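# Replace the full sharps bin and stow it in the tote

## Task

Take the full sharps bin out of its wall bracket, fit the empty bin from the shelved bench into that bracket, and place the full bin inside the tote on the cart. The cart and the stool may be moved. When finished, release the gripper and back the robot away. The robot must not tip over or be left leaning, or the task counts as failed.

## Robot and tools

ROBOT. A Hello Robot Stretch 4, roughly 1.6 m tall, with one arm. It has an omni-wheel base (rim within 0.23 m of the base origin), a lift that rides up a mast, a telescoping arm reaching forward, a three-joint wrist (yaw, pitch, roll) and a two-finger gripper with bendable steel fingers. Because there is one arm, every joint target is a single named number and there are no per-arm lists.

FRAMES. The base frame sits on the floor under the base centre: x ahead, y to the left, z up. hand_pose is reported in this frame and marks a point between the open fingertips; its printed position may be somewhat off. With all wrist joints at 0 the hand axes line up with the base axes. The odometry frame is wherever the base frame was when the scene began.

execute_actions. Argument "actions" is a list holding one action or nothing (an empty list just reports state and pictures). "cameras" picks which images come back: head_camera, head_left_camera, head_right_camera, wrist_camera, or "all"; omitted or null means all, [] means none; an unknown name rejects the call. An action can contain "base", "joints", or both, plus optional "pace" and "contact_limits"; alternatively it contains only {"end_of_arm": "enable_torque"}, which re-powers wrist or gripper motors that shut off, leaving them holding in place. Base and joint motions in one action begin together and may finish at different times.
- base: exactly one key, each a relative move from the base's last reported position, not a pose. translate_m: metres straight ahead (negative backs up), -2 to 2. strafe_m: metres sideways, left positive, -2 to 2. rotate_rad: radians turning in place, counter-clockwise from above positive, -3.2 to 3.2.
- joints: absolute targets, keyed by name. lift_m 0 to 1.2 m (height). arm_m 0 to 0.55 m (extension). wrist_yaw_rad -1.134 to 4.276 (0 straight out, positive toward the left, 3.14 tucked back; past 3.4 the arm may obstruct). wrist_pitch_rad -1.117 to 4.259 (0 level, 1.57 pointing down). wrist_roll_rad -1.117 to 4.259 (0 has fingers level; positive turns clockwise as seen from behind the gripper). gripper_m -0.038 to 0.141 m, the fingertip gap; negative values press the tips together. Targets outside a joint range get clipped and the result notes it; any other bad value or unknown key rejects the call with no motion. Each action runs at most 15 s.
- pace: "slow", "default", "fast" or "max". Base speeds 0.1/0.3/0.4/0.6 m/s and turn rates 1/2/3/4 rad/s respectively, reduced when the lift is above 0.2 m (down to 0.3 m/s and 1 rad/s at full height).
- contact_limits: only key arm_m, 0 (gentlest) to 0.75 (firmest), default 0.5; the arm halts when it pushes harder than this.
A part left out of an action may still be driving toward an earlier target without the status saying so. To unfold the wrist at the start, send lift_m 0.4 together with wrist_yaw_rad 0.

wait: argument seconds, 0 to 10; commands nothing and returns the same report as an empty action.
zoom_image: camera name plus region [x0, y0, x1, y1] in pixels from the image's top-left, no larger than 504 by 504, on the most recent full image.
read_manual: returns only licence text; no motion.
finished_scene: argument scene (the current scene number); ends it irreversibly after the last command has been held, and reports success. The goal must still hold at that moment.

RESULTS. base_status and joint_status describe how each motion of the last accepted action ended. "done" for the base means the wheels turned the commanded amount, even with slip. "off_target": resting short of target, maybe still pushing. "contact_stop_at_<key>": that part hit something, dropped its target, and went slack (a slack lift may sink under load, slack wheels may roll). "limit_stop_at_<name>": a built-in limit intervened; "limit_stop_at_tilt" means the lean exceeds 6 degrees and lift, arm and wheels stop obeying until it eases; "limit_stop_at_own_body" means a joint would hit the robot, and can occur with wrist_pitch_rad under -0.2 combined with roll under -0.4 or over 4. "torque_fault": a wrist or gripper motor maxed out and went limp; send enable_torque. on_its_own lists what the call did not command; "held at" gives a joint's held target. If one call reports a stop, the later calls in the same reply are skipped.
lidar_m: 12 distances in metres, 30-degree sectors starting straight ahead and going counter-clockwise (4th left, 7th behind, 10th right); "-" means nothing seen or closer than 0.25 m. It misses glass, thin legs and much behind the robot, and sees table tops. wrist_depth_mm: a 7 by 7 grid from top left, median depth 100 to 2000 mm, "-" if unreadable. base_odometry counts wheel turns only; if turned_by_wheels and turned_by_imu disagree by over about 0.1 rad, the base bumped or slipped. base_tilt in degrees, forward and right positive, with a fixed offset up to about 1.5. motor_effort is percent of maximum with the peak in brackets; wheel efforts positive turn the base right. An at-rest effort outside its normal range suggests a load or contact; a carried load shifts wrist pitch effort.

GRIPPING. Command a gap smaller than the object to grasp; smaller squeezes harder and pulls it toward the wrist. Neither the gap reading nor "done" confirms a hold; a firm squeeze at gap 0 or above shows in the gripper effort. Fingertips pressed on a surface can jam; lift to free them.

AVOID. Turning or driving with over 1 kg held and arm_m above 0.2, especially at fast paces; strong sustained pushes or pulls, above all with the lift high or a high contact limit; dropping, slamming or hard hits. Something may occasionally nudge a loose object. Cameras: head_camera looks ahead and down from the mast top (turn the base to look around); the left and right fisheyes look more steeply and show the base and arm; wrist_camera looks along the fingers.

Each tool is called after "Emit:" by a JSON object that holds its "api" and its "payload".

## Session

Emit:
{"api": "execute_actions", "payload": {"actions": [{"joints":{"lift_m":0.4,"wrist_yaw_rad":0,"gripper_m":0.141}}]}}

Scene clock: 2.47 s.
base_odometry: x=+0.000 y=+0.000 heading=+0.000 (m, m, rad; odometry frame)
turned_by_wheels: +0.000 (rad since the last result)
turned_by_imu: +0.000 (rad since the last result)
base_tilt: forward=+0.3 right=-0.3 (deg)
lidar_m: 1.68 1.71 1.52 1.35 2.39 2.24 2.43 1.46 1.37 1.48 1.65 1.59
base_status: not commanded
joint_positions: lift_m=+0.400 arm_m=+0.002 wrist_yaw_rad=+0.001 wrist_pitch_rad=+0.014 wrist_roll_rad=+0.004 gripper_m=+0.141
joint_status: all done
motor_effort: lift_m=+23(25) arm_m=-1(1) wrist_yaw_rad=-3(10) wrist_pitch_rad=-6(6) wrist_roll_rad=-1(0) gripper_m=+1(4) wheel_0=+0(0) wheel_1=+0(0) wheel_2=+0(0) (%)
hand_pose: x=+0.4616 y=-0.0873 z=+0.5740 quat_wxyz=(+1.000, +0.002, +0.007, +0.000) (m; base frame)
wrist_depth_mm: 1537 1808 - - - 1921 1756 / 1499 1756 - - - 1397 1205 / 1464 1756 - - - 1983 1808 / 1464 1756 - - - - 1756 / 1430 1708 - - - 1921 1808 / 1464 1618 202 1808 1499 1464 1537 / 1430 1430 1366 723 1281 1182 1160
pictures: head_camera, head_left_camera, head_right_camera, wrist_camera
Images, in order (width x height): head_camera 420x560, head_left_camera 420x672, head_right_camera 420x672, wrist_camera 616x392.

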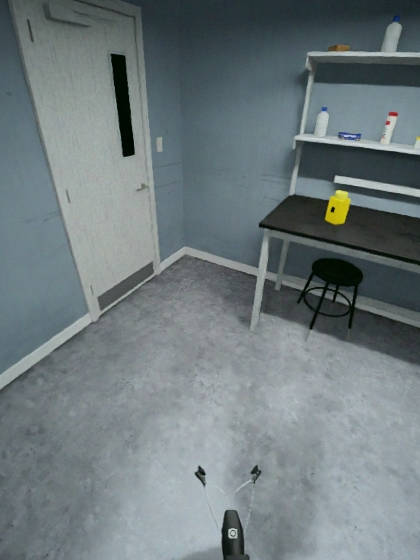

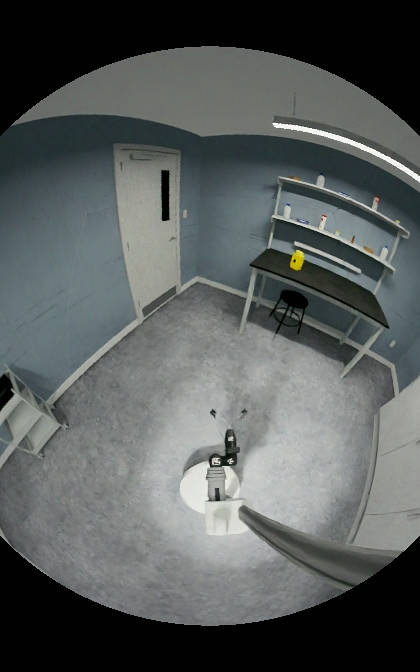

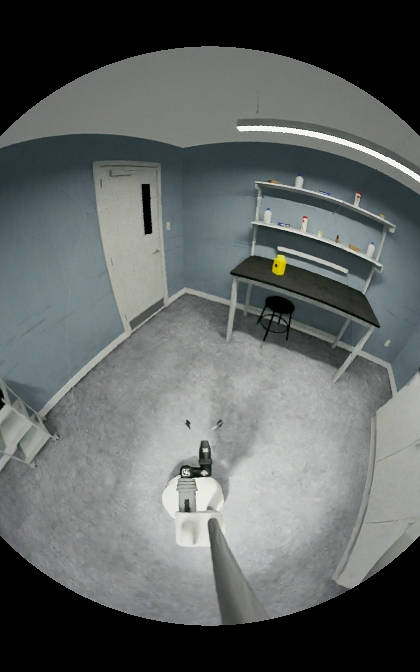

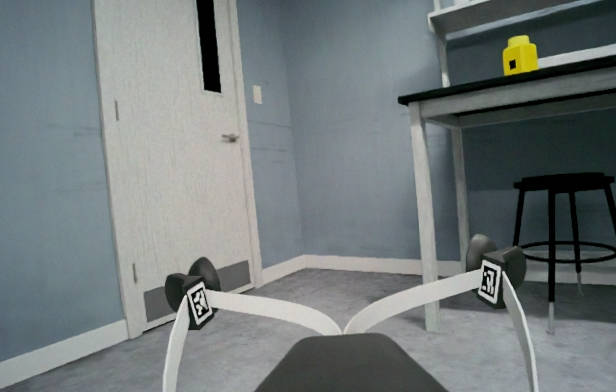

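Emit:
{"api": "execute_actions", "payload": {"actions": [{"base":{"rotate_rad":2.66},"pace":"fast"}], "cameras": ["head_camera","head_left_camera"]}}

Scene clock: 11.70 s.
base_odometry: x=+0.000 y=+0.000 heading=+2.660 (m, m, rad; odometry frame)
turned_by_wheels: +2.660 (rad since the last result)
turned_by_imu: +2.614 (rad since the last result)
base_tilt: forward=+0.3 right=-0.3 (deg)
lidar_m: 2.23 2.46 1.47 1.40 1.53 1.62 1.63 1.71 1.72 1.43 1.35 2.38
base_status: done
joint_positions: lift_m=+0.400 arm_m=+0.002 wrist_yaw_rad=+0.000 wrist_pitch_rad=+0.014 wrist_roll_rad=+0.004 gripper_m=+0.141
joint_status: not commanded
motor_effort: lift_m=+21(23) arm_m=-1(1) wrist_yaw_rad=-2(0) wrist_pitch_rad=-6(6) wrist_roll_rad=+1(1) gripper_m=+0(1) wheel_0=-2(8) wheel_1=-1(9) wheel_2=+0(11) (%)
hand_pose: x=+0.4615 y=-0.0873 z=+0.5742 quat_wxyz=(+1.000, +0.002, +0.007, +0.000) (m; base frame)
wrist_depth_mm: - - - - - 1983 1921 / - - - - - - 1983 / - - - - - - 1921 / - - - - - - 1983 / - - - - - 1983 - / - - 203 1756 1499 1430 1576 / 1499 1397 1397 723 1281 1160 1138
pictures: head_camera, head_left_camera
Images, in order (width x height): head_camera 420x560, head_left_camera 420x672.

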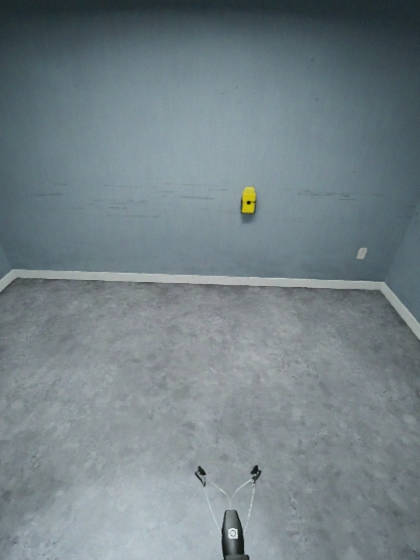

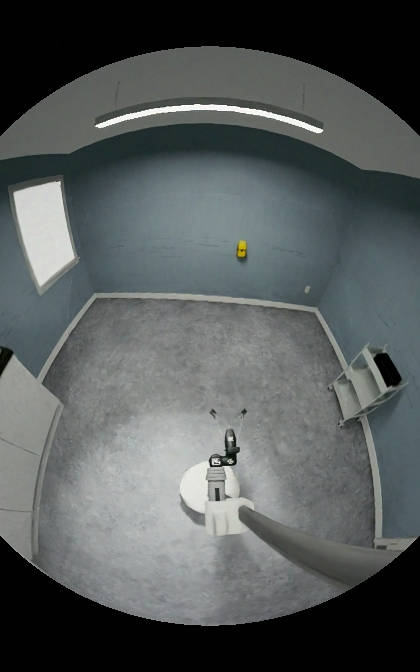

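Emit:
{"api": "execute_actions", "payload": {"actions": [{"base":{"rotate_rad":-0.075}}], "cameras": []}}

Emit:
{"api": "execute_actions", "payload": {"actions": [{"base":{"translate_m":1.4},"joints":{"lift_m":0.68},"pace":"max"}], "cameras": []}}

Emit:
{"api": "execute_actions", "payload": {"actions": [{"base":{"strafe_m":-0.07}}], "cameras": ["head_camera","wrist_camera"]}}

Scene clock: 21.53 s.
base_odometry: x=+0.000 y=+0.000 heading=+2.585 (m, m, rad; odometry frame)
turned_by_wheels: -0.074 (rad since the last result)
turned_by_imu: -0.074 (rad since the last result)
base_tilt: forward=+0.4 right=-0.3 (deg)
lidar_m: 2.24 2.41 1.44 1.41 1.47 1.66 1.68 1.65 1.77 1.68 1.36 2.37
base_status: done
joint_positions: lift_m=+0.400 arm_m=+0.002 wrist_yaw_rad=+0.000 wrist_pitch_rad=+0.014 wrist_roll_rad=+0.004 gripper_m=+0.141
joint_status: not commanded
motor_effort: lift_m=+21(21) arm_m=-1(1) wrist_yaw_rad=+0(2) wrist_pitch_rad=-6(6) wrist_roll_rad=+1(1) gripper_m=+3(2) wheel_0=+3(5) wheel_1=+3(5) wheel_2=+2(4) (%)
hand_pose: x=+0.4615 y=-0.0874 z=+0.5742 quat_wxyz=(+1.000, +0.002, +0.007, +0.000) (m; base frame)
wrist_depth_mm: - - - - - - - / - - - - - - - / - - - - - - - / - - - - - - - / - - - - - - - / - - 202 1756 1537 1464 1537 / 1464 1430 1397 715 1281 1229 1182
pictures: none
No camera images: the call's "cameras" was empty. Leave "cameras" out to get every camera's image.

Scene clock: 25.60 s.
base_odometry: x=-1.189 y=+0.739 heading=+2.586 (m, m, rad; odometry frame)
turned_by_wheels: +0.000 (rad since the last result)
turned_by_imu: +0.001 (rad since the last result)
base_tilt: forward=+0.4 right=-0.3 (deg)
lidar_m: 0.85 0.95 1.29 2.00 1.72 2.02 3.83 2.36 1.37 1.67 1.35 0.82
base_status: done
joint_positions: lift_m=+0.680 arm_m=+0.002 wrist_yaw_rad=+0.000 wrist_pitch_rad=+0.014 wrist_roll_rad=+0.004 gripper_m=+0.141
joint_status: all done
motor_effort: lift_m=+21(28) arm_m=-1(1) wrist_yaw_rad=-1(0) wrist_pitch_rad=-6(6) wrist_roll_rad=+0(1) gripper_m=-1(1) wheel_0=+1(8) wheel_1=+2(9) wheel_2=+1(15) (%)
hand_pose: x=+0.4615 y=-0.0874 z=+0.8542 quat_wxyz=(+1.000, +0.002, +0.007, +0.000) (m; base frame)
wrist_depth_mm: 741 732 723 707 699 683 676 / 741 732 723 707 715 699 683 / 741 741 723 707 715 699 699 / 750 732 732 732 615 699 707 / 750 741 741 715 723 609 699 / 759 750 202 741 723 707 699 / 759 768 750 421 723 723 723
pictures: none
No camera images: the call's "cameras" was empty. Leave "cameras" out to get every camera's image.

Scene clock: 26.87 s.
base_odometry: x=-1.152 y=+0.798 heading=+2.586 (m, m, rad; odometry frame)
turned_by_wheels: +0.000 (rad since the last result)
turned_by_imu: +0.000 (rad since the last result)
base_tilt: forward=+0.3 right=-0.3 (deg)
lidar_m: 0.81 0.97 1.32 2.06 1.79 2.17 3.83 2.32 1.28 1.55 1.33 0.96
base_status: done
joint_positions: lift_m=+0.680 arm_m=+0.002 wrist_yaw_rad=+0.000 wrist_pitch_rad=+0.014 wrist_roll_rad=+0.004 gripper_m=+0.141
joint_status: not commanded
motor_effort: lift_m=+21(21) arm_m=-1(1) wrist_yaw_rad=+0(1) wrist_pitch_rad=-5(6) wrist_roll_rad=-1(0) gripper_m=+0(1) wheel_0=+0(8) wheel_1=+0(10) wheel_2=+1(0) (%)
hand_pose: x=+0.4615 y=-0.0874 z=+0.8542 quat_wxyz=(+1.000, +0.002, +0.007, +0.000) (m; base frame)
wrist_depth_mm: 732 723 715 707 707 683 683 / 741 732 723 715 699 699 691 / 750 741 723 715 707 699 683 / 759 741 723 732 615 707 699 / 750 741 732 723 715 707 707 / 759 759 201 732 723 723 715 / 759 759 750 424 723 715 715
pictures: head_camera, wrist_camera
Images, in order (width x height): head_camera 420x560, wrist_camera 616x392.

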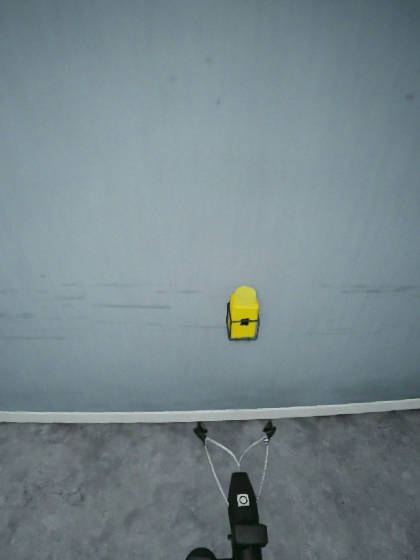

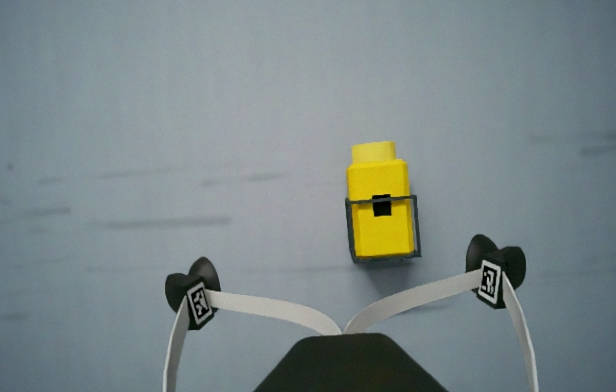

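Emit:
{"api": "execute_actions", "payload": {"actions": [{"base":{"strafe_m":-0.073},"joints":{"lift_m":0.728,"arm_m":0.3}}], "cameras": ["wrist_camera"]}}

Scene clock: 35.20 s.
base_odometry: x=-1.114 y=+0.860 heading=+2.585 (m, m, rad; odometry frame)
turned_by_wheels: +0.000 (rad since the last result)
turned_by_imu: -0.001 (rad since the last result)
base_tilt: forward=+0.4 right=-0.3 (deg)
lidar_m: 0.83 0.94 1.32 2.15 1.85 2.24 3.81 2.23 1.23 1.51 1.34 0.97
base_status: done
joint_positions: lift_m=+0.728 arm_m=+0.299 wrist_yaw_rad=+0.000 wrist_pitch_rad=+0.014 wrist_roll_rad=+0.004 gripper_m=+0.141
joint_status: all done
motor_effort: lift_m=+23(23) arm_m=+5(6) wrist_yaw_rad=+0(0) wrist_pitch_rad=-5(6) wrist_roll_rad=+0(1) gripper_m=+0(0) wheel_0=-1(8) wheel_1=-1(8) wheel_2=+0(2) (%)
hand_pose: x=+0.7585 y=-0.0874 z=+0.9020 quat_wxyz=(+1.000, +0.002, +0.007, +0.000) (m; base frame)
wrist_depth_mm: 430 421 415 413 410 404 399 / 430 424 421 415 413 407 402 / 436 433 421 418 418 407 407 / 436 433 427 340 415 410 407 / 439 439 430 319 322 413 415 / 445 436 201 319 319 415 415 / 449 442 433 271 424 418 415
pictures: wrist_camera
Images, in order (width x height): wrist_camera 616x392.

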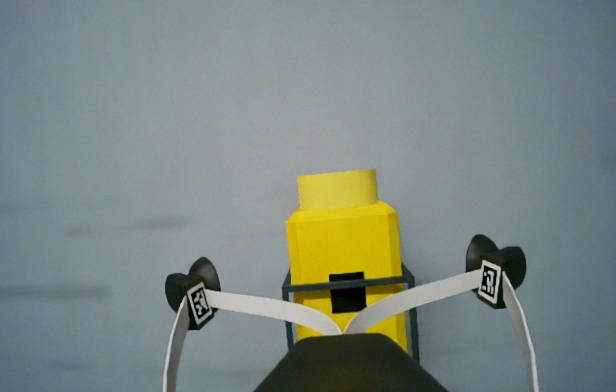

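Emit:
{"api": "execute_actions", "payload": {"actions": [{"base":{"translate_m":0.135},"joints":{"lift_m":0.722},"pace":"slow"}], "cameras": ["wrist_camera"]}}

Scene clock: 42.80 s.
base_odometry: x=-1.228 y=+0.932 heading=+2.586 (m, m, rad; odometry frame)
turned_by_wheels: +0.000 (rad since the last result)
turned_by_imu: -0.001 (rad since the last result)
base_tilt: forward=+0.4 right=-0.2 (deg)
lidar_m: 0.67 0.82 1.14 2.16 1.94 2.26 3.96 2.20 1.24 1.51 1.16 0.83
base_status: done
joint_positions: lift_m=+0.722 arm_m=+0.299 wrist_yaw_rad=+0.000 wrist_pitch_rad=+0.014 wrist_roll_rad=+0.004 gripper_m=+0.141
joint_status: all done
motor_effort: lift_m=+18(21) arm_m=+5(5) wrist_yaw_rad=+0(0) wrist_pitch_rad=-6(6) wrist_roll_rad=-1(1) gripper_m=+1(2) wheel_0=+2(7) wheel_1=+3(7) wheel_2=-3(5) (%)
hand_pose: x=+0.7585 y=-0.0874 z=+0.8965 quat_wxyz=(+1.000, +0.002, +0.007, +0.000) (m; base frame)
wrist_depth_mm: 290 287 282 278 274 273 271 / 290 289 286 281 278 274 272 / 294 290 289 283 279 277 274 / 296 293 289 195 194 279 277 / 298 294 290 184 182 279 277 / 298 298 202 184 182 190 281 / 304 298 297 144 174 283 282
pictures: wrist_camera
Images, in order (width x height): wrist_camera 616x392.

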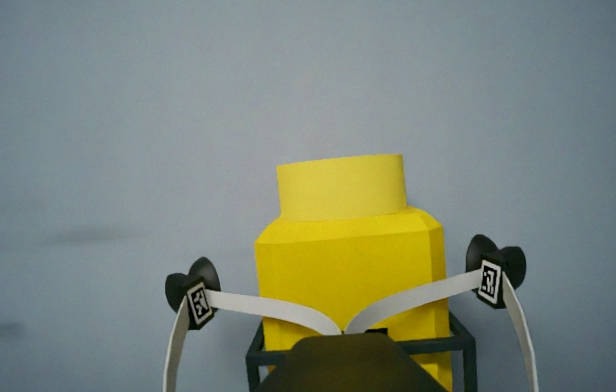

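Emit:
{"api": "execute_actions", "payload": {"actions": [{"base":{"strafe_m":-0.003},"joints":{"gripper_m":0.045,"arm_m":0.311},"contact_limits":{"arm_m":0.15}}], "cameras": []}}

Emit:
{"api": "execute_actions", "payload": {"actions": [{"joints":{"lift_m":0.86},"pace":"slow"}], "cameras": []}}

Emit:
{"api": "execute_actions", "payload": {"actions": [{"joints":{"arm_m":0.0}}], "cameras": []}}

Emit:
{"api": "execute_actions", "payload": {"actions": [{"base":{"rotate_rad":-1.58}}], "cameras": ["head_camera","head_left_camera"]}}

Scene clock: 57.97 s.
base_odometry: x=-1.227 y=+0.934 heading=+2.586 (m, m, rad; odometry frame)
turned_by_wheels: +0.000 (rad since the last result)
turned_by_imu: -0.001 (rad since the last result)
base_tilt: forward=+0.4 right=-0.3 (deg)
lidar_m: 0.70 0.79 1.11 2.16 1.92 2.29 3.95 2.20 1.27 1.51 1.14 0.81
base_status: done
joint_positions: lift_m=+0.722 arm_m=+0.311 wrist_yaw_rad=+0.003 wrist_pitch_rad=+0.013 wrist_roll_rad=+0.004 gripper_m=+0.046
joint_status: all done
motor_effort: lift_m=+19(18) arm_m=-1(3) wrist_yaw_rad=-10(11) wrist_pitch_rad=-4(11) wrist_roll_rad=-1(1) gripper_m=-24(29) wheel_0=-1(10) wheel_1=+0(7) wheel_2=+1(1) (%)
contact_limits: arm_m 0.15
hand_pose: x=+0.7708 y=-0.0864 z=+0.8967 quat_wxyz=(+1.000, +0.002, +0.006, +0.002) (m; base frame)
wrist_depth_mm: 277 272 270 265 264 260 258 / 279 276 273 268 267 263 260 / 281 277 274 271 266 265 260 / 283 279 276 169 175 266 263 / 285 281 278 163 161 266 266 / 287 285 185 165 163 178 267 / 290 285 283 122 160 270 -
pictures: none
No camera images: the call's "cameras" was empty. Leave "cameras" out to get every camera's image.

Scene clock: 59.93 s.
base_odometry: x=-1.227 y=+0.934 heading=+2.586 (m, m, rad; odometry frame)
turned_by_wheels: +0.000 (rad since the last result)
turned_by_imu: +0.000 (rad since the last result)
base_tilt: forward=+0.4 right=-0.3 (deg)
lidar_m: 0.67 0.83 1.14 2.15 1.94 2.27 3.95 2.20 1.30 1.51 1.16 0.83
base_status: not commanded
joint_positions: lift_m=+0.860 arm_m=+0.311 wrist_yaw_rad=+0.000 wrist_pitch_rad=+0.021 wrist_roll_rad=+0.004 gripper_m=+0.045
joint_status: all done
on_its_own: wrist_pitch_rad is at rest, and its effort (-24) is outside its rest range (-23 to +23)
motor_effort: lift_m=+26(31) arm_m=-1(1) wrist_yaw_rad=-1(10) wrist_pitch_rad=-24(28) wrist_roll_rad=+0(1) gripper_m=-19(23) wheel_0=-1(2) wheel_1=+0(0) wheel_2=+1(1) (%)
hand_pose: x=+0.7704 y=-0.0875 z=+1.0319 quat_wxyz=(+1.000, +0.002, +0.010, +0.000) (m; base frame)
wrist_depth_mm: 276 273 268 265 263 259 257 / 277 274 273 268 265 262 259 / 282 277 273 271 268 264 262 / 283 279 276 167 178 267 264 / 285 285 279 163 160 267 266 / 289 285 185 164 162 179 270 / 291 289 285 121 163 272 271
pictures: none
No camera images: the call's "cameras" was empty. Leave "cameras" out to get every camera's image.

Scene clock: 61.97 s.
base_odometry: x=-1.227 y=+0.934 heading=+2.586 (m, m, rad; odometry frame)
turned_by_wheels: +0.000 (rad since the last result)
turned_by_imu: +0.000 (rad since the last result)
base_tilt: forward=+0.4 right=-0.3 (deg)
lidar_m: 0.37 0.82 1.14 2.16 1.93 2.28 3.96 2.18 1.27 1.49 1.16 0.41
base_status: not commanded
joint_positions: lift_m=+0.860 arm_m=+0.003 wrist_yaw_rad=+0.000 wrist_pitch_rad=+0.020 wrist_roll_rad=+0.004 gripper_m=+0.045
joint_status: all done
joint sent to its limit — the command would take arm_m past its lower limit, so that joint was sent only as far as its limit.
on_its_own: wrist_pitch_rad is at rest, and its effort (-25) is outside its rest range (-23 to +23)
motor_effort: lift_m=+26(25) arm_m=-5(6) wrist_yaw_rad=+0(1) wrist_pitch_rad=-25(25) wrist_roll_rad=+1(1) gripper_m=-19(21) wheel_0=-1(1) wheel_1=+0(0) wheel_2=+1(1) (%)
hand_pose: x=+0.4621 y=-0.0875 z=+1.0319 quat_wxyz=(+1.000, +0.002, +0.010, +0.000) (m; base frame)
wrist_depth_mm: 585 585 580 574 569 554 549 / 591 585 585 574 569 564 559 / 597 597 597 580 574 564 564 / 603 603 591 168 178 574 569 / 615 609 591 163 160 574 574 / 627 609 185 164 161 179 569 / 621 621 609 122 164 585 585
pictures: none
No camera images: the call's "cameras" was empty. Leave "cameras" out to get every camera's image.

Scene clock: 64.03 s.
base_odometry: x=-1.227 y=+0.934 heading=+1.006 (m, m, rad; odometry frame)
turned_by_wheels: -1.580 (rad since the last result)
turned_by_imu: -1.553 (rad since the last result)
base_tilt: forward=+0.4 right=-0.3 (deg)
lidar_m: 0.39 1.12 0.80 0.68 0.80 1.14 2.18 1.91 2.26 3.15 2.19 0.41
base_status: done
joint_positions: lift_m=+0.860 arm_m=+0.003 wrist_yaw_rad=+0.000 wrist_pitch_rad=+0.020 wrist_roll_rad=+0.004 gripper_m=+0.045
joint_status: not commanded
on_its_own: wrist_pitch_rad is at rest, and its effort (-24) is outside its rest range (-23 to +23)
motor_effort: lift_m=+24(25) arm_m=-5(5) wrist_yaw_rad=+0(2) wrist_pitch_rad=-24(24) wrist_roll_rad=+0(0) gripper_m=-20(19) wheel_0=+3(8) wheel_1=+2(8) wheel_2=+0(7) (%)
hand_pose: x=+0.4621 y=-0.0875 z=+1.0321 quat_wxyz=(+1.000, +0.002, +0.010, +0.000) (m; base frame)
wrist_depth_mm: 1308 1366 1308 1308 1255 1255 1281 / 1255 1366 1308 1308 1308 1308 1281 / 1229 1366 1336 1336 1308 1281 1281 / 1229 1366 1366 168 178 1336 1281 / 1205 1397 1366 163 161 1336 1308 / 1160 1430 185 164 162 178 917 / 1138 1430 1430 122 164 1336 1205
pictures: head_camera, head_left_camera
Images, in order (width x height): head_camera 420x560, head_left_camera 420x672.

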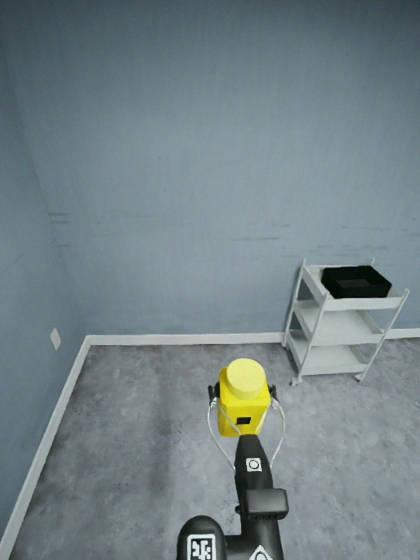

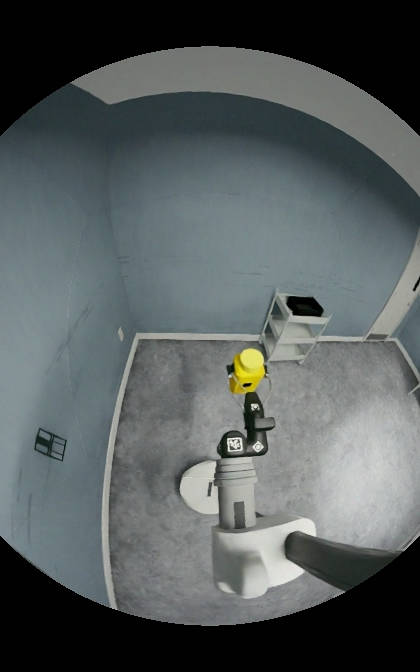

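Emit:
{"api": "execute_actions", "payload": {"actions": [{"base":{"strafe_m":-0.73},"pace":"fast"}], "cameras": []}}

Emit:
{"api": "execute_actions", "payload": {"actions": [{"base":{"translate_m":0.57},"joints":{"arm_m":0.15},"pace":"fast"}], "cameras": ["head_camera"]}}

Emit:
{"api": "zoom_image", "payload": {"camera": "head_camera", "region": [110, 250, 350, 490]}}

Scene clock: 78.57 s.
base_odometry: x=-0.610 y=+0.543 heading=+1.006 (m, m, rad; odometry frame)
turned_by_wheels: +0.000 (rad since the last result)
turned_by_imu: -0.004 (rad since the last result)
base_tilt: forward=+0.4 right=-0.3 (deg)
lidar_m: 0.39 1.59 1.59 1.37 1.58 2.16 1.61 1.64 2.24 2.38 2.22 0.41
base_status: done
joint_positions: lift_m=+0.860 arm_m=+0.003 wrist_yaw_rad=+0.000 wrist_pitch_rad=+0.020 wrist_roll_rad=+0.004 gripper_m=+0.045
joint_status: not commanded
on_its_own: wrist_pitch_rad is at rest, and its effort (-24) is outside its rest range (-23 to +23)
motor_effort: lift_m=+24(24) arm_m=-5(5) wrist_yaw_rad=+0(2) wrist_pitch_rad=-24(24) wrist_roll_rad=-1(1) gripper_m=-18(20) wheel_0=-2(12) wheel_1=+1(12) wheel_2=-1(0) (%)
hand_pose: x=+0.4621 y=-0.0874 z=+1.0321 quat_wxyz=(+1.000, +0.002, +0.010, +0.000) (m; base frame)
wrist_depth_mm: 1366 1336 1308 1366 1281 1281 1255 / 1397 1336 1336 1308 1336 1308 1281 / 1397 1366 1397 1336 1281 1281 1281 / 1366 1366 1336 168 176 1281 1308 / 1397 1397 1397 163 160 1308 1336 / 1430 1430 185 164 162 179 1366 / 1430 1430 1397 122 164 1366 1366
pictures: none
No camera images: the call's "cameras" was empty. Leave "cameras" out to get every camera's image.

Scene clock: 81.47 s.
base_odometry: x=-0.305 y=+1.025 heading=+1.006 (m, m, rad; odometry frame)
turned_by_wheels: +0.000 (rad since the last result)
turned_by_imu: +0.001 (rad since the last result)
base_tilt: forward=+0.4 right=-0.3 (deg)
lidar_m: 0.53 1.01 1.40 1.51 1.49 2.15 2.20 2.24 2.52 2.42 1.41 0.58
base_status: done
joint_positions: lift_m=+0.860 arm_m=+0.149 wrist_yaw_rad=+0.000 wrist_pitch_rad=+0.020 wrist_roll_rad=+0.004 gripper_m=+0.045
joint_status: all done
on_its_own: wrist_pitch_rad is at rest, and its effort (-24) is outside its rest range (-23 to +23)
motor_effort: lift_m=+24(24) arm_m=+5(6) wrist_yaw_rad=-1(0) wrist_pitch_rad=-24(24) wrist_roll_rad=+0(0) gripper_m=-19(20) wheel_0=+1(7) wheel_1=+3(9) wheel_2=+1(11) (%)
hand_pose: x=+0.6086 y=-0.0874 z=+1.0321 quat_wxyz=(+1.000, +0.002, +0.010, +0.000) (m; base frame)
wrist_depth_mm: 621 621 609 603 591 580 585 / 627 615 615 603 597 597 585 / 640 627 621 609 603 603 591 / 640 621 627 168 176 597 597 / 647 640 627 163 160 609 603 / 654 640 185 164 162 178 609 / 661 654 634 122 163 621 615
pictures: head_camera
Images, in order (width x height): head_camera 420x560.

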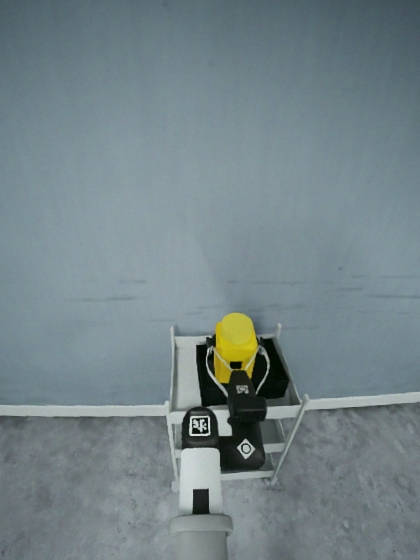

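Region (110, 250, 350, 490) of head_camera's 420x560 image, scaled by 2.100, with more detail than that image has.

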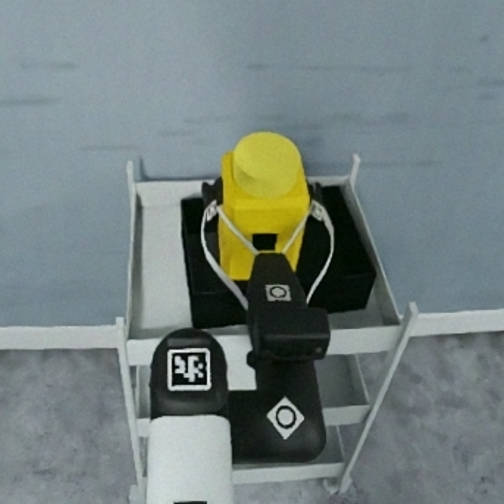

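Emit:
{"api": "execute_actions", "payload": {"actions": [{"base":{"strafe_m":-0.025},"joints":{"arm_m":0.27,"lift_m":0.76}}], "cameras": []}}

Emit:
{"api": "execute_actions", "payload": {"actions": [{"joints":{"lift_m":0.67},"pace":"slow"}], "cameras": ["head_camera","wrist_camera"]}}

Emit:
{"api": "zoom_image", "payload": {"camera": "head_camera", "region": [110, 250, 350, 490]}}

Scene clock: 90.37 s.
base_odometry: x=-0.284 y=+1.011 heading=+1.006 (m, m, rad; odometry frame)
turned_by_wheels: +0.000 (rad since the last result)
turned_by_imu: -0.001 (rad since the last result)
base_tilt: forward=+0.4 right=-0.3 (deg)
lidar_m: 0.54 0.99 1.37 1.54 1.61 2.22 2.20 2.22 2.46 2.37 1.40 0.55
base_status: done
joint_positions: lift_m=+0.760 arm_m=+0.269 wrist_yaw_rad=+0.000 wrist_pitch_rad=+0.020 wrist_roll_rad=+0.004 gripper_m=+0.045
joint_status: all done
on_its_own: wrist_pitch_rad is at rest, and its effort (-24) is outside its rest range (-23 to +23)
motor_effort: lift_m=+20(18) arm_m=+5(5) wrist_yaw_rad=+0(3) wrist_pitch_rad=-24(25) wrist_roll_rad=-1(0) gripper_m=-17(21) wheel_0=+0(9) wheel_1=-1(9) wheel_2=+0(2) (%)
hand_pose: x=+0.7285 y=-0.0874 z=+0.9324 quat_wxyz=(+1.000, +0.002, +0.010, +0.000) (m; base frame)
wrist_depth_mm: 496 496 484 477 477 469 459 / 496 504 492 484 477 477 466 / 508 500 496 488 484 480 473 / 512 504 500 168 176 477 480 / 512 508 504 163 161 484 480 / 517 512 184 164 163 179 492 / 525 517 512 122 163 496 488
pictures: none
No camera images: the call's "cameras" was empty. Leave "cameras" out to get every camera's image.

Scene clock: 92.00 s.
base_odometry: x=-0.284 y=+1.011 heading=+1.006 (m, m, rad; odometry frame)
turned_by_wheels: +0.000 (rad since the last result)
turned_by_imu: +0.000 (rad since the last result)
base_tilt: forward=+0.4 right=-0.2 (deg)
lidar_m: 0.53 0.98 1.36 1.52 1.60 2.21 2.18 2.24 2.46 2.40 1.42 0.58
base_status: not commanded
joint_positions: lift_m=+0.670 arm_m=+0.269 wrist_yaw_rad=+0.000 wrist_pitch_rad=+0.020 wrist_roll_rad=+0.004 gripper_m=+0.045
joint_status: all done
on_its_own: wrist_pitch_rad is at rest, and its effort (-25) is outside its rest range (-23 to +23)
motor_effort: lift_m=+20(21) arm_m=+5(5) wrist_yaw_rad=-2(1) wrist_pitch_rad=-25(24) wrist_roll_rad=-1(1) gripper_m=-18(19) wheel_0=+0(0) wheel_1=-1(1) wheel_2=+0(0) (%)
hand_pose: x=+0.7285 y=-0.0874 z=+0.8424 quat_wxyz=(+1.000, +0.002, +0.010, +0.000) (m; base frame)
wrist_depth_mm: 500 492 488 477 477 469 462 / 500 496 492 484 480 477 466 / 508 500 496 488 484 477 469 / 508 504 500 168 177 484 477 / 512 512 504 163 160 484 480 / 521 512 185 165 162 178 484 / 525 473 342 122 163 351 310
pictures: head_camera, wrist_camera
Images, in order (width x height): head_camera 420x560, wrist_camera 616x392.

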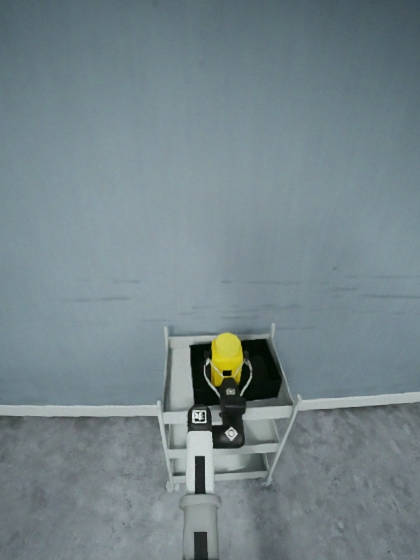

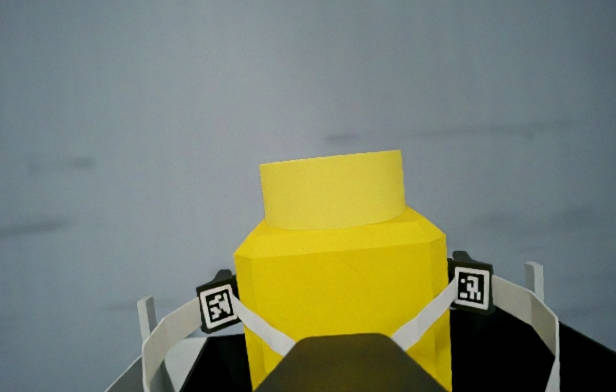

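Region (110, 250, 350, 490) of head_camera's 420x560 image, scaled by 2.100, with more detail than that image has.

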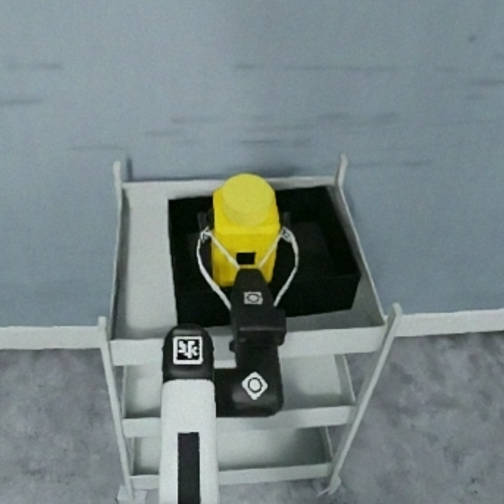

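Emit:
{"api": "execute_actions", "payload": {"actions": [{"joints":{"arm_m":0.29,"lift_m":0.625},"pace":"slow"}], "cameras": []}}

Emit:
{"api": "execute_actions", "payload": {"actions": [{"joints":{"lift_m":0.615},"pace":"slow"}], "cameras": []}}

Scene clock: 108.87 s.
base_odometry: x=-0.284 y=+1.011 heading=+1.006 (m, m, rad; odometry frame)
turned_by_wheels: +0.000 (rad since the last result)
turned_by_imu: -0.001 (rad since the last result)
base_tilt: forward=+0.3 right=-0.3 (deg)
lidar_m: 0.56 0.99 1.35 1.53 1.63 2.20 2.19 2.23 2.48 2.35 1.41 0.58
base_status: not commanded
joint_positions: lift_m=+0.625 arm_m=+0.289 wrist_yaw_rad=+0.000 wrist_pitch_rad=+0.020 wrist_roll_rad=+0.004 gripper_m=+0.045
joint_status: all done
on_its_own: wrist_pitch_rad is at rest, and its effort (-24) is outside its rest range (-23 to +23)
motor_effort: lift_m=+20(19) arm_m=+5(6) wrist_yaw_rad=+0(2) wrist_pitch_rad=-24(24) wrist_roll_rad=+0(1) gripper_m=-19(18) wheel_0=+0(0) wheel_1=-1(1) wheel_2=+0(0) (%)
hand_pose: x=+0.7485 y=-0.0874 z=+0.7974 quat_wxyz=(+1.000, +0.002, +0.010, +0.000) (m; base frame)
wrist_depth_mm: 473 469 466 459 455 449 445 / 488 480 469 466 459 455 452 / 484 480 473 469 466 455 452 / 492 488 480 168 176 462 455 / 496 484 484 163 160 466 392 / 500 492 185 164 162 178 287 / 500 306 320 122 164 330 309
pictures: none
No camera images: the call's "cameras" was empty. Leave "cameras" out to get every camera's image.

Scene clock: 109.60 s.
base_odometry: x=-0.284 y=+1.011 heading=+1.006 (m, m, rad; odometry frame)
turned_by_wheels: +0.000 (rad since the last result)
turned_by_imu: +0.000 (rad since the last result)
base_tilt: forward=+0.4 right=-0.3 (deg)
lidar_m: 0.54 1.01 1.39 1.55 1.61 2.21 2.19 2.25 2.46 2.38 1.39 0.54
base_status: not commanded
joint_positions: lift_m=+0.615 arm_m=+0.289 wrist_yaw_rad=+0.000 wrist_pitch_rad=+0.017 wrist_roll_rad=+0.004 gripper_m=+0.045
joint_status: all done
motor_effort: lift_m=+18(21) arm_m=+5(5) wrist_yaw_rad=-1(1) wrist_pitch_rad=-14(24) wrist_roll_rad=+0(1) gripper_m=-17(18) wheel_0=+0(0) wheel_1=-1(1) wheel_2=+0(0) (%)
hand_pose: x=+0.7485 y=-0.0874 z=+0.7886 quat_wxyz=(+1.000, +0.002, +0.008, +0.000) (m; base frame)
wrist_depth_mm: 480 469 469 462 459 449 449 / 480 477 469 466 462 452 452 / 488 480 473 473 462 455 455 / 496 480 477 169 174 459 459 / 496 488 480 163 161 462 382 / 500 488 183 164 162 178 285 / 496 272 319 122 163 330 307
pictures: none
No camera images: the call's "cameras" was empty. Leave "cameras" out to get every camera's image.

Emit:
{"api": "execute_actions", "payload": {"actions": [{"joints":{"gripper_m":0.135,"lift_m":0.613}}], "cameras": []}}

Emit:
{"api": "execute_actions", "payload": {"actions": [{"joints":{"lift_m":0.64}}], "cameras": []}}

Emit:
{"api": "execute_actions", "payload": {"actions": [{"joints":{"arm_m":0.0,"lift_m":0.72}}], "cameras": ["head_camera"]}}

Emit:
{"api": "execute_actions", "payload": {"actions": [{"base":{"rotate_rad":-1.597},"joints":{"lift_m":0.86}}], "cameras": ["head_camera"]}}

Scene clock: 121.20 s.
base_odometry: x=-0.284 y=+1.011 heading=+1.006 (m, m, rad; odometry frame)
turned_by_wheels: +0.000 (rad since the last result)
turned_by_imu: -0.001 (rad since the last result)
base_tilt: forward=+0.3 right=-0.3 (deg)
lidar_m: 0.54 0.97 1.39 1.54 1.62 2.20 2.18 2.27 2.44 2.39 1.40 0.58
base_status: not commanded
joint_positions: lift_m=+0.613 arm_m=+0.289 wrist_yaw_rad=+0.000 wrist_pitch_rad=+0.014 wrist_roll_rad=+0.004 gripper_m=+0.135
joint_status: all done
motor_effort: lift_m=+18(18) arm_m=+5(5) wrist_yaw_rad=-1(1) wrist_pitch_rad=-7(13) wrist_roll_rad=+0(2) gripper_m=+1(21) wheel_0=+0(0) wheel_1=-1(1) wheel_2=+0(0) (%)
hand_pose: x=+0.7485 y=-0.0874 z=+0.7873 quat_wxyz=(+1.000, +0.002, +0.007, +0.000) (m; base frame)
wrist_depth_mm: 477 473 462 462 455 452 445 / 484 480 469 466 459 459 452 / 488 477 477 469 466 459 452 / 488 484 480 191 198 466 459 / 496 492 484 183 180 327 382 / 500 488 200 183 180 327 296 / 500 234 319 147 182 329 301
pictures: none
No camera images: the call's "cameras" was empty. Leave "cameras" out to get every camera's image.

Scene clock: 122.10 s.
base_odometry: x=-0.284 y=+1.011 heading=+1.006 (m, m, rad; odometry frame)
turned_by_wheels: +0.000 (rad since the last result)
turned_by_imu: +0.000 (rad since the last result)
base_tilt: forward=+0.3 right=-0.3 (deg)
lidar_m: 0.55 1.00 1.38 1.52 1.56 2.18 2.17 2.27 2.47 2.38 1.39 0.57
base_status: not commanded
joint_positions: lift_m=+0.640 arm_m=+0.289 wrist_yaw_rad=+0.000 wrist_pitch_rad=+0.014 wrist_roll_rad=+0.004 gripper_m=+0.135
joint_status: all done
motor_effort: lift_m=+23(25) arm_m=+5(5) wrist_yaw_rad=+0(0) wrist_pitch_rad=-7(8) wrist_roll_rad=-1(1) gripper_m=+0(1) wheel_0=+0(0) wheel_1=-1(1) wheel_2=+0(0) (%)
hand_pose: x=+0.7485 y=-0.0874 z=+0.8139 quat_wxyz=(+1.000, +0.002, +0.007, +0.000) (m; base frame)
wrist_depth_mm: 477 473 473 462 455 449 449 / 480 477 469 466 459 455 452 / 488 480 477 466 459 462 452 / 492 480 480 469 466 462 455 / 496 488 480 193 197 462 466 / 492 488 199 183 180 327 306 / 504 392 319 147 181 330 306
pictures: none
No camera images: the call's "cameras" was empty. Leave "cameras" out to get every camera's image.

Scene clock: 124.07 s.
base_odometry: x=-0.284 y=+1.011 heading=+1.006 (m, m, rad; odometry frame)
turned_by_wheels: +0.000 (rad since the last result)
turned_by_imu: +0.000 (rad since the last result)
base_tilt: forward=+0.4 right=-0.3 (deg)
lidar_m: 0.52 0.99 1.33 1.52 1.62 2.23 2.17 2.19 2.47 2.34 1.40 0.56
base_status: not commanded
joint_positions: lift_m=+0.720 arm_m=+0.003 wrist_yaw_rad=+0.000 wrist_pitch_rad=+0.014 wrist_roll_rad=+0.004 gripper_m=+0.135
joint_status: all done
joint sent to its limit — the command would take arm_m past its lower limit, so that joint was sent only as far as its limit.
motor_effort: lift_m=+23(22) arm_m=-5(5) wrist_yaw_rad=-1(0) wrist_pitch_rad=-6(7) wrist_roll_rad=+0(1) gripper_m=-1(2) wheel_0=+0(0) wheel_1=-1(1) wheel_2=+0(0) (%)
hand_pose: x=+0.4621 y=-0.0874 z=+0.8940 quat_wxyz=(+1.000, +0.002, +0.007, +0.000) (m; base frame)
wrist_depth_mm: 778 759 750 750 741 741 723 / 778 768 768 759 750 732 732 / 778 778 759 768 741 750 741 / 798 788 788 778 759 741 741 / 798 788 768 768 759 741 741 / 798 778 209 477 473 449 750 / 809 809 569 260 418 421 569
pictures: head_camera
Images, in order (width x height): head_camera 420x560.

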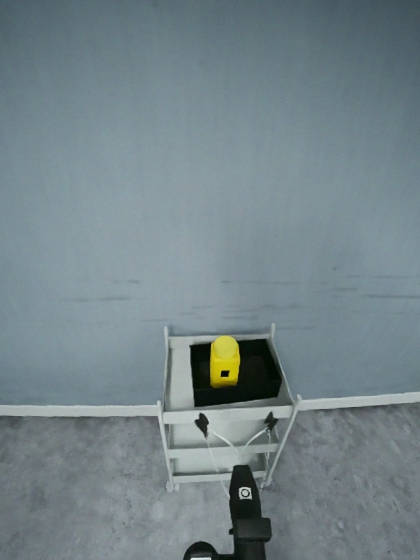

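Scene clock: 126.13 s.
base_odometry: x=-0.284 y=+1.011 heading=-0.590 (m, m, rad; odometry frame)
turned_by_wheels: -1.597 (rad since the last result)
turned_by_imu: -1.570 (rad since the last result)
base_tilt: forward=+0.3 right=-0.3 (deg)
lidar_m: 2.37 1.45 0.56 0.54 1.01 1.37 1.52 1.53 2.12 2.17 2.22 2.50
base_status: done
joint_positions: lift_m=+0.860 arm_m=+0.003 wrist_yaw_rad=+0.000 wrist_pitch_rad=+0.014 wrist_roll_rad=+0.004 gripper_m=+0.135
joint_status: all done
motor_effort: lift_m=+23(23) arm_m=-5(5) wrist_yaw_rad=-1(0) wrist_pitch_rad=-6(5) wrist_roll_rad=-1(1) gripper_m=+0(0) wheel_0=+2(8) wheel_1=+1(11) wheel_2=+2(8) (%)
hand_pose: x=+0.4621 y=-0.0874 z=+1.0340 quat_wxyz=(+1.000, +0.002, +0.007, +0.000) (m; base frame)
wrist_depth_mm: 1576 - - - - - - / 1618 - - - - - - / 1537 - - - - - - / 1464 - - - - - - / 1397 - - - - - - / 1464 - 209 - - - - / 1397 1863 - - - - 1921
pictures: head_camera
Images, in order (width x height): head_camera 420x560.

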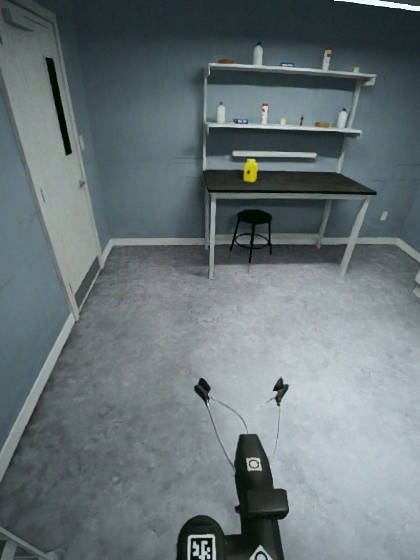

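Emit:
{"api": "execute_actions", "payload": {"actions": [{"base":{"translate_m":1.55},"joints":{"gripper_m":0.141},"pace":"max"}], "cameras": ["head_camera","wrist_camera"]}}

Scene clock: 135.37 s.
base_odometry: x=+1.004 y=+0.149 heading=-0.590 (m, m, rad; odometry frame)
turned_by_wheels: +0.000 (rad since the last result)
turned_by_imu: +0.001 (rad since the last result)
base_tilt: forward=+0.4 right=-0.3 (deg)
lidar_m: 0.83 1.39 1.03 0.98 1.04 1.35 3.13 3.21 2.21 2.09 1.23 0.88
base_status: done
joint_positions: lift_m=+0.860 arm_m=+0.003 wrist_yaw_rad=+0.000 wrist_pitch_rad=+0.014 wrist_roll_rad=+0.004 gripper_m=+0.141
joint_status: all done
motor_effort: lift_m=+23(23) arm_m=-5(5) wrist_yaw_rad=+0(0) wrist_pitch_rad=-6(6) wrist_roll_rad=-1(0) gripper_m=+2(1) wheel_0=+1(8) wheel_1=+2(8) wheel_2=+3(12) (%)
hand_pose: x=+0.4621 y=-0.0874 z=+1.0340 quat_wxyz=(+1.000, +0.002, +0.007, +0.000) (m; base frame)
wrist_depth_mm: 1499 1464 1430 1430 1430 1397 1366 / 1430 1499 1464 1464 1308 1397 1281 / 1499 1464 1499 1464 1430 1430 1397 / 1499 1464 1464 1499 1430 917 1397 / 1464 1464 1464 1464 842 627 691 / 1499 1499 201 1464 615 661 1464 / 1464 1499 1499 798 1464 1042 991
pictures: head_camera, wrist_camera
Images, in order (width x height): head_camera 420x560, wrist_camera 616x392.

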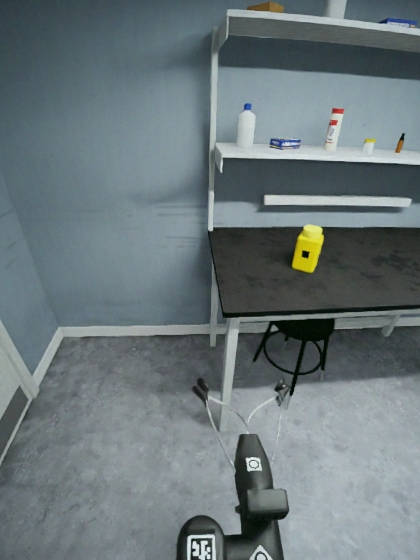

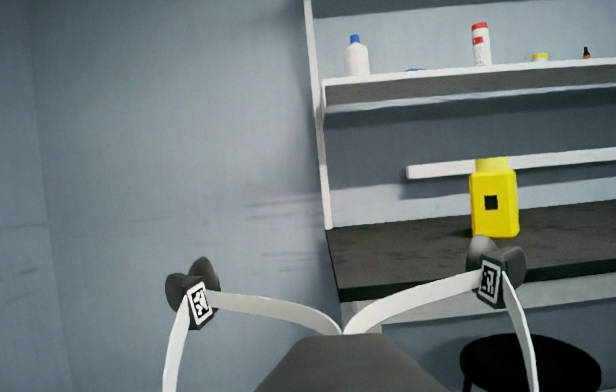

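Emit:
{"api": "execute_actions", "payload": {"actions": [{"base":{"rotate_rad":-0.56}}], "cameras": []}}

Emit:
{"api": "execute_actions", "payload": {"actions": [{"base":{"strafe_m":0.26},"joints":{"arm_m":0.3},"pace":"fast"}], "cameras": []}}

Emit:
{"api": "execute_actions", "payload": {"actions": [{"base":{"translate_m":0.3}}], "cameras": ["head_camera","wrist_camera"]}}

Scene clock: 149.07 s.
base_odometry: x=+1.004 y=+0.149 heading=-1.150 (m, m, rad; odometry frame)
turned_by_wheels: -0.560 (rad since the last result)
turned_by_imu: -0.551 (rad since the last result)
base_tilt: forward=+0.3 right=-0.3 (deg)
lidar_m: 0.87 0.81 1.47 1.03 0.98 1.03 1.35 3.09 3.15 2.22 2.09 1.31
base_status: done
joint_positions: lift_m=+0.860 arm_m=+0.003 wrist_yaw_rad=+0.000 wrist_pitch_rad=+0.014 wrist_roll_rad=+0.004 gripper_m=+0.141
joint_status: not commanded
motor_effort: lift_m=+23(23) arm_m=-5(5) wrist_yaw_rad=+1(1) wrist_pitch_rad=-6(6) wrist_roll_rad=+0(0) gripper_m=+2(3) wheel_0=+2(7) wheel_1=+1(10) wheel_2=+0(8) (%)
hand_pose: x=+0.4621 y=-0.0874 z=+1.0340 quat_wxyz=(+1.000, +0.002, +0.007, +0.000) (m; base frame)
wrist_depth_mm: 1281 1397 1576 1708 - - - / 1229 1366 1499 1756 1983 - - / 1229 1366 1499 1756 1983 - - / 1229 1366 1499 1756 1983 - - / 1229 1255 991 960 1025 1060 - / 991 661 202 866 1983 - - / 1205 1281 1464 609 1983 - 1921
pictures: none
No camera images: the call's "cameras" was empty. Leave "cameras" out to get every camera's image.

Scene clock: 151.00 s.
base_odometry: x=+1.241 y=+0.255 heading=-1.149 (m, m, rad; odometry frame)
turned_by_wheels: +0.000 (rad since the last result)
turned_by_imu: +0.000 (rad since the last result)
base_tilt: forward=+0.4 right=-0.3 (deg)
lidar_m: 0.73 1.02 1.13 0.83 0.74 0.79 1.09 1.41 3.22 2.43 2.29 1.02
base_status: done
joint_positions: lift_m=+0.860 arm_m=+0.299 wrist_yaw_rad=+0.000 wrist_pitch_rad=+0.014 wrist_roll_rad=+0.004 gripper_m=+0.141
joint_status: all done
motor_effort: lift_m=+23(23) arm_m=+5(5) wrist_yaw_rad=-1(0) wrist_pitch_rad=-7(6) wrist_roll_rad=+0(1) gripper_m=+2(1) wheel_0=+1(9) wheel_1=-1(13) wheel_2=+0(1) (%)
hand_pose: x=+0.7586 y=-0.0874 z=+1.0340 quat_wxyz=(+1.000, +0.002, +0.007, +0.000) (m; base frame)
wrist_depth_mm: 904 976 1138 1336 1537 1863 - / 891 866 946 1118 1336 1464 - / 904 1025 1138 1308 1576 1808 - / 904 1008 1098 683 1499 1708 - / 904 1008 1060 676 842 615 699 / 917 591 201 492 430 469 - / 917 394 382 238 477 1661 -
pictures: none
No camera images: the call's "cameras" was empty. Leave "cameras" out to get every camera's image.

Scene clock: 153.47 s.
base_odometry: x=+1.364 y=-0.018 heading=-1.149 (m, m, rad; odometry frame)
turned_by_wheels: +0.000 (rad since the last result)
turned_by_imu: +0.000 (rad since the last result)
base_tilt: forward=+0.4 right=-0.3 (deg)
lidar_m: 0.46 0.49 1.26 0.97 0.90 1.00 1.29 1.81 3.55 2.28 2.13 0.66
base_status: done
joint_positions: lift_m=+0.860 arm_m=+0.299 wrist_yaw_rad=+0.000 wrist_pitch_rad=+0.014 wrist_roll_rad=+0.004 gripper_m=+0.141
joint_status: not commanded
motor_effort: lift_m=+23(23) arm_m=+4(5) wrist_yaw_rad=-3(0) wrist_pitch_rad=-5(5) wrist_roll_rad=+0(0) gripper_m=-1(2) wheel_0=+1(7) wheel_1=+3(8) wheel_2=-1(9) (%)
hand_pose: x=+0.7586 y=-0.0874 z=+1.0341 quat_wxyz=(+1.000, +0.002, +0.007, +0.000) (m; base frame)
wrist_depth_mm: 544 574 621 676 798 1336 1708 / 715 788 878 976 1118 1229 1205 / 723 798 891 1008 1182 1397 1756 / 715 778 854 366 1138 1397 1661 / 715 788 878 366 831 615 683 / 634 585 202 364 413 402 430 / 415 394 384 238 359 332 325
pictures: head_camera, wrist_camera
Images, in order (width x height): head_camera 420x560, wrist_camera 616x392.

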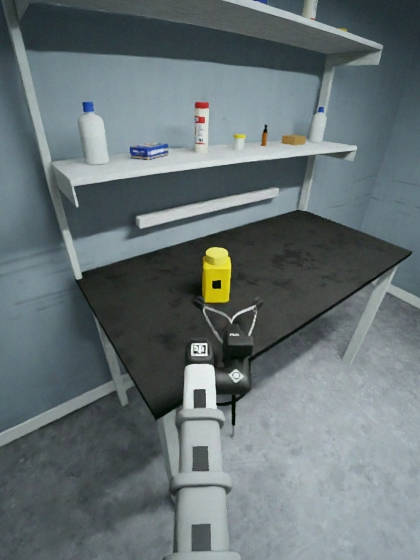

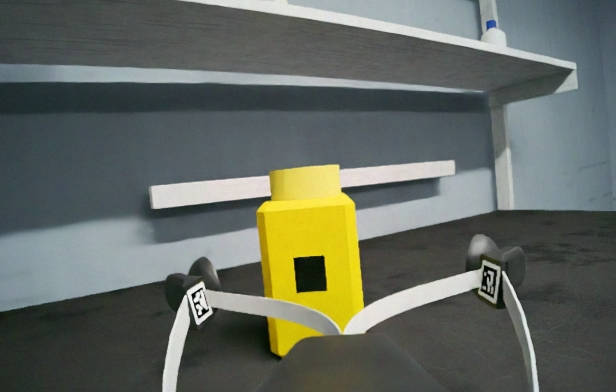

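Emit:
{"api": "execute_actions", "payload": {"actions": [{"base":{"strafe_m":0.03},"joints":{"arm_m":0.39}}], "cameras": ["wrist_camera"]}}

Scene clock: 159.10 s.
base_odometry: x=+1.391 y=-0.006 heading=-1.149 (m, m, rad; odometry frame)
turned_by_wheels: +0.000 (rad since the last result)
turned_by_imu: -0.001 (rad since the last result)
base_tilt: forward=+0.4 right=-0.3 (deg)
lidar_m: 0.45 0.61 1.26 0.97 0.89 0.95 1.28 1.70 3.58 2.31 2.18 0.64
base_status: done
joint_positions: lift_m=+0.860 arm_m=+0.389 wrist_yaw_rad=+0.000 wrist_pitch_rad=+0.014 wrist_roll_rad=+0.004 gripper_m=+0.141
joint_status: all done
motor_effort: lift_m=+23(23) arm_m=+5(5) wrist_yaw_rad=-1(1) wrist_pitch_rad=-5(5) wrist_roll_rad=+1(1) gripper_m=+4(1) wheel_0=-1(8) wheel_1=-1(9) wheel_2=+0(1) (%)
hand_pose: x=+0.8485 y=-0.0874 z=+1.0341 quat_wxyz=(+1.000, +0.002, +0.007, +0.000) (m; base frame)
wrist_depth_mm: 544 580 615 634 683 778 1464 / 647 715 798 891 1008 1160 1118 / 634 715 788 878 1042 1255 1537 / 640 691 778 276 960 1205 1464 / 640 715 798 272 270 621 676 / 621 580 202 272 270 397 427 / 418 397 382 193 319 336 327
pictures: wrist_camera
Images, in order (width x height): wrist_camera 616x392.

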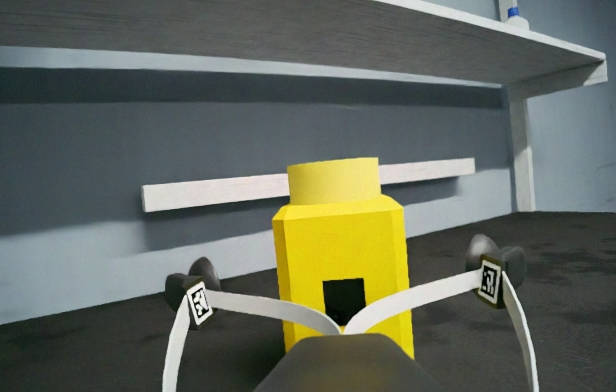

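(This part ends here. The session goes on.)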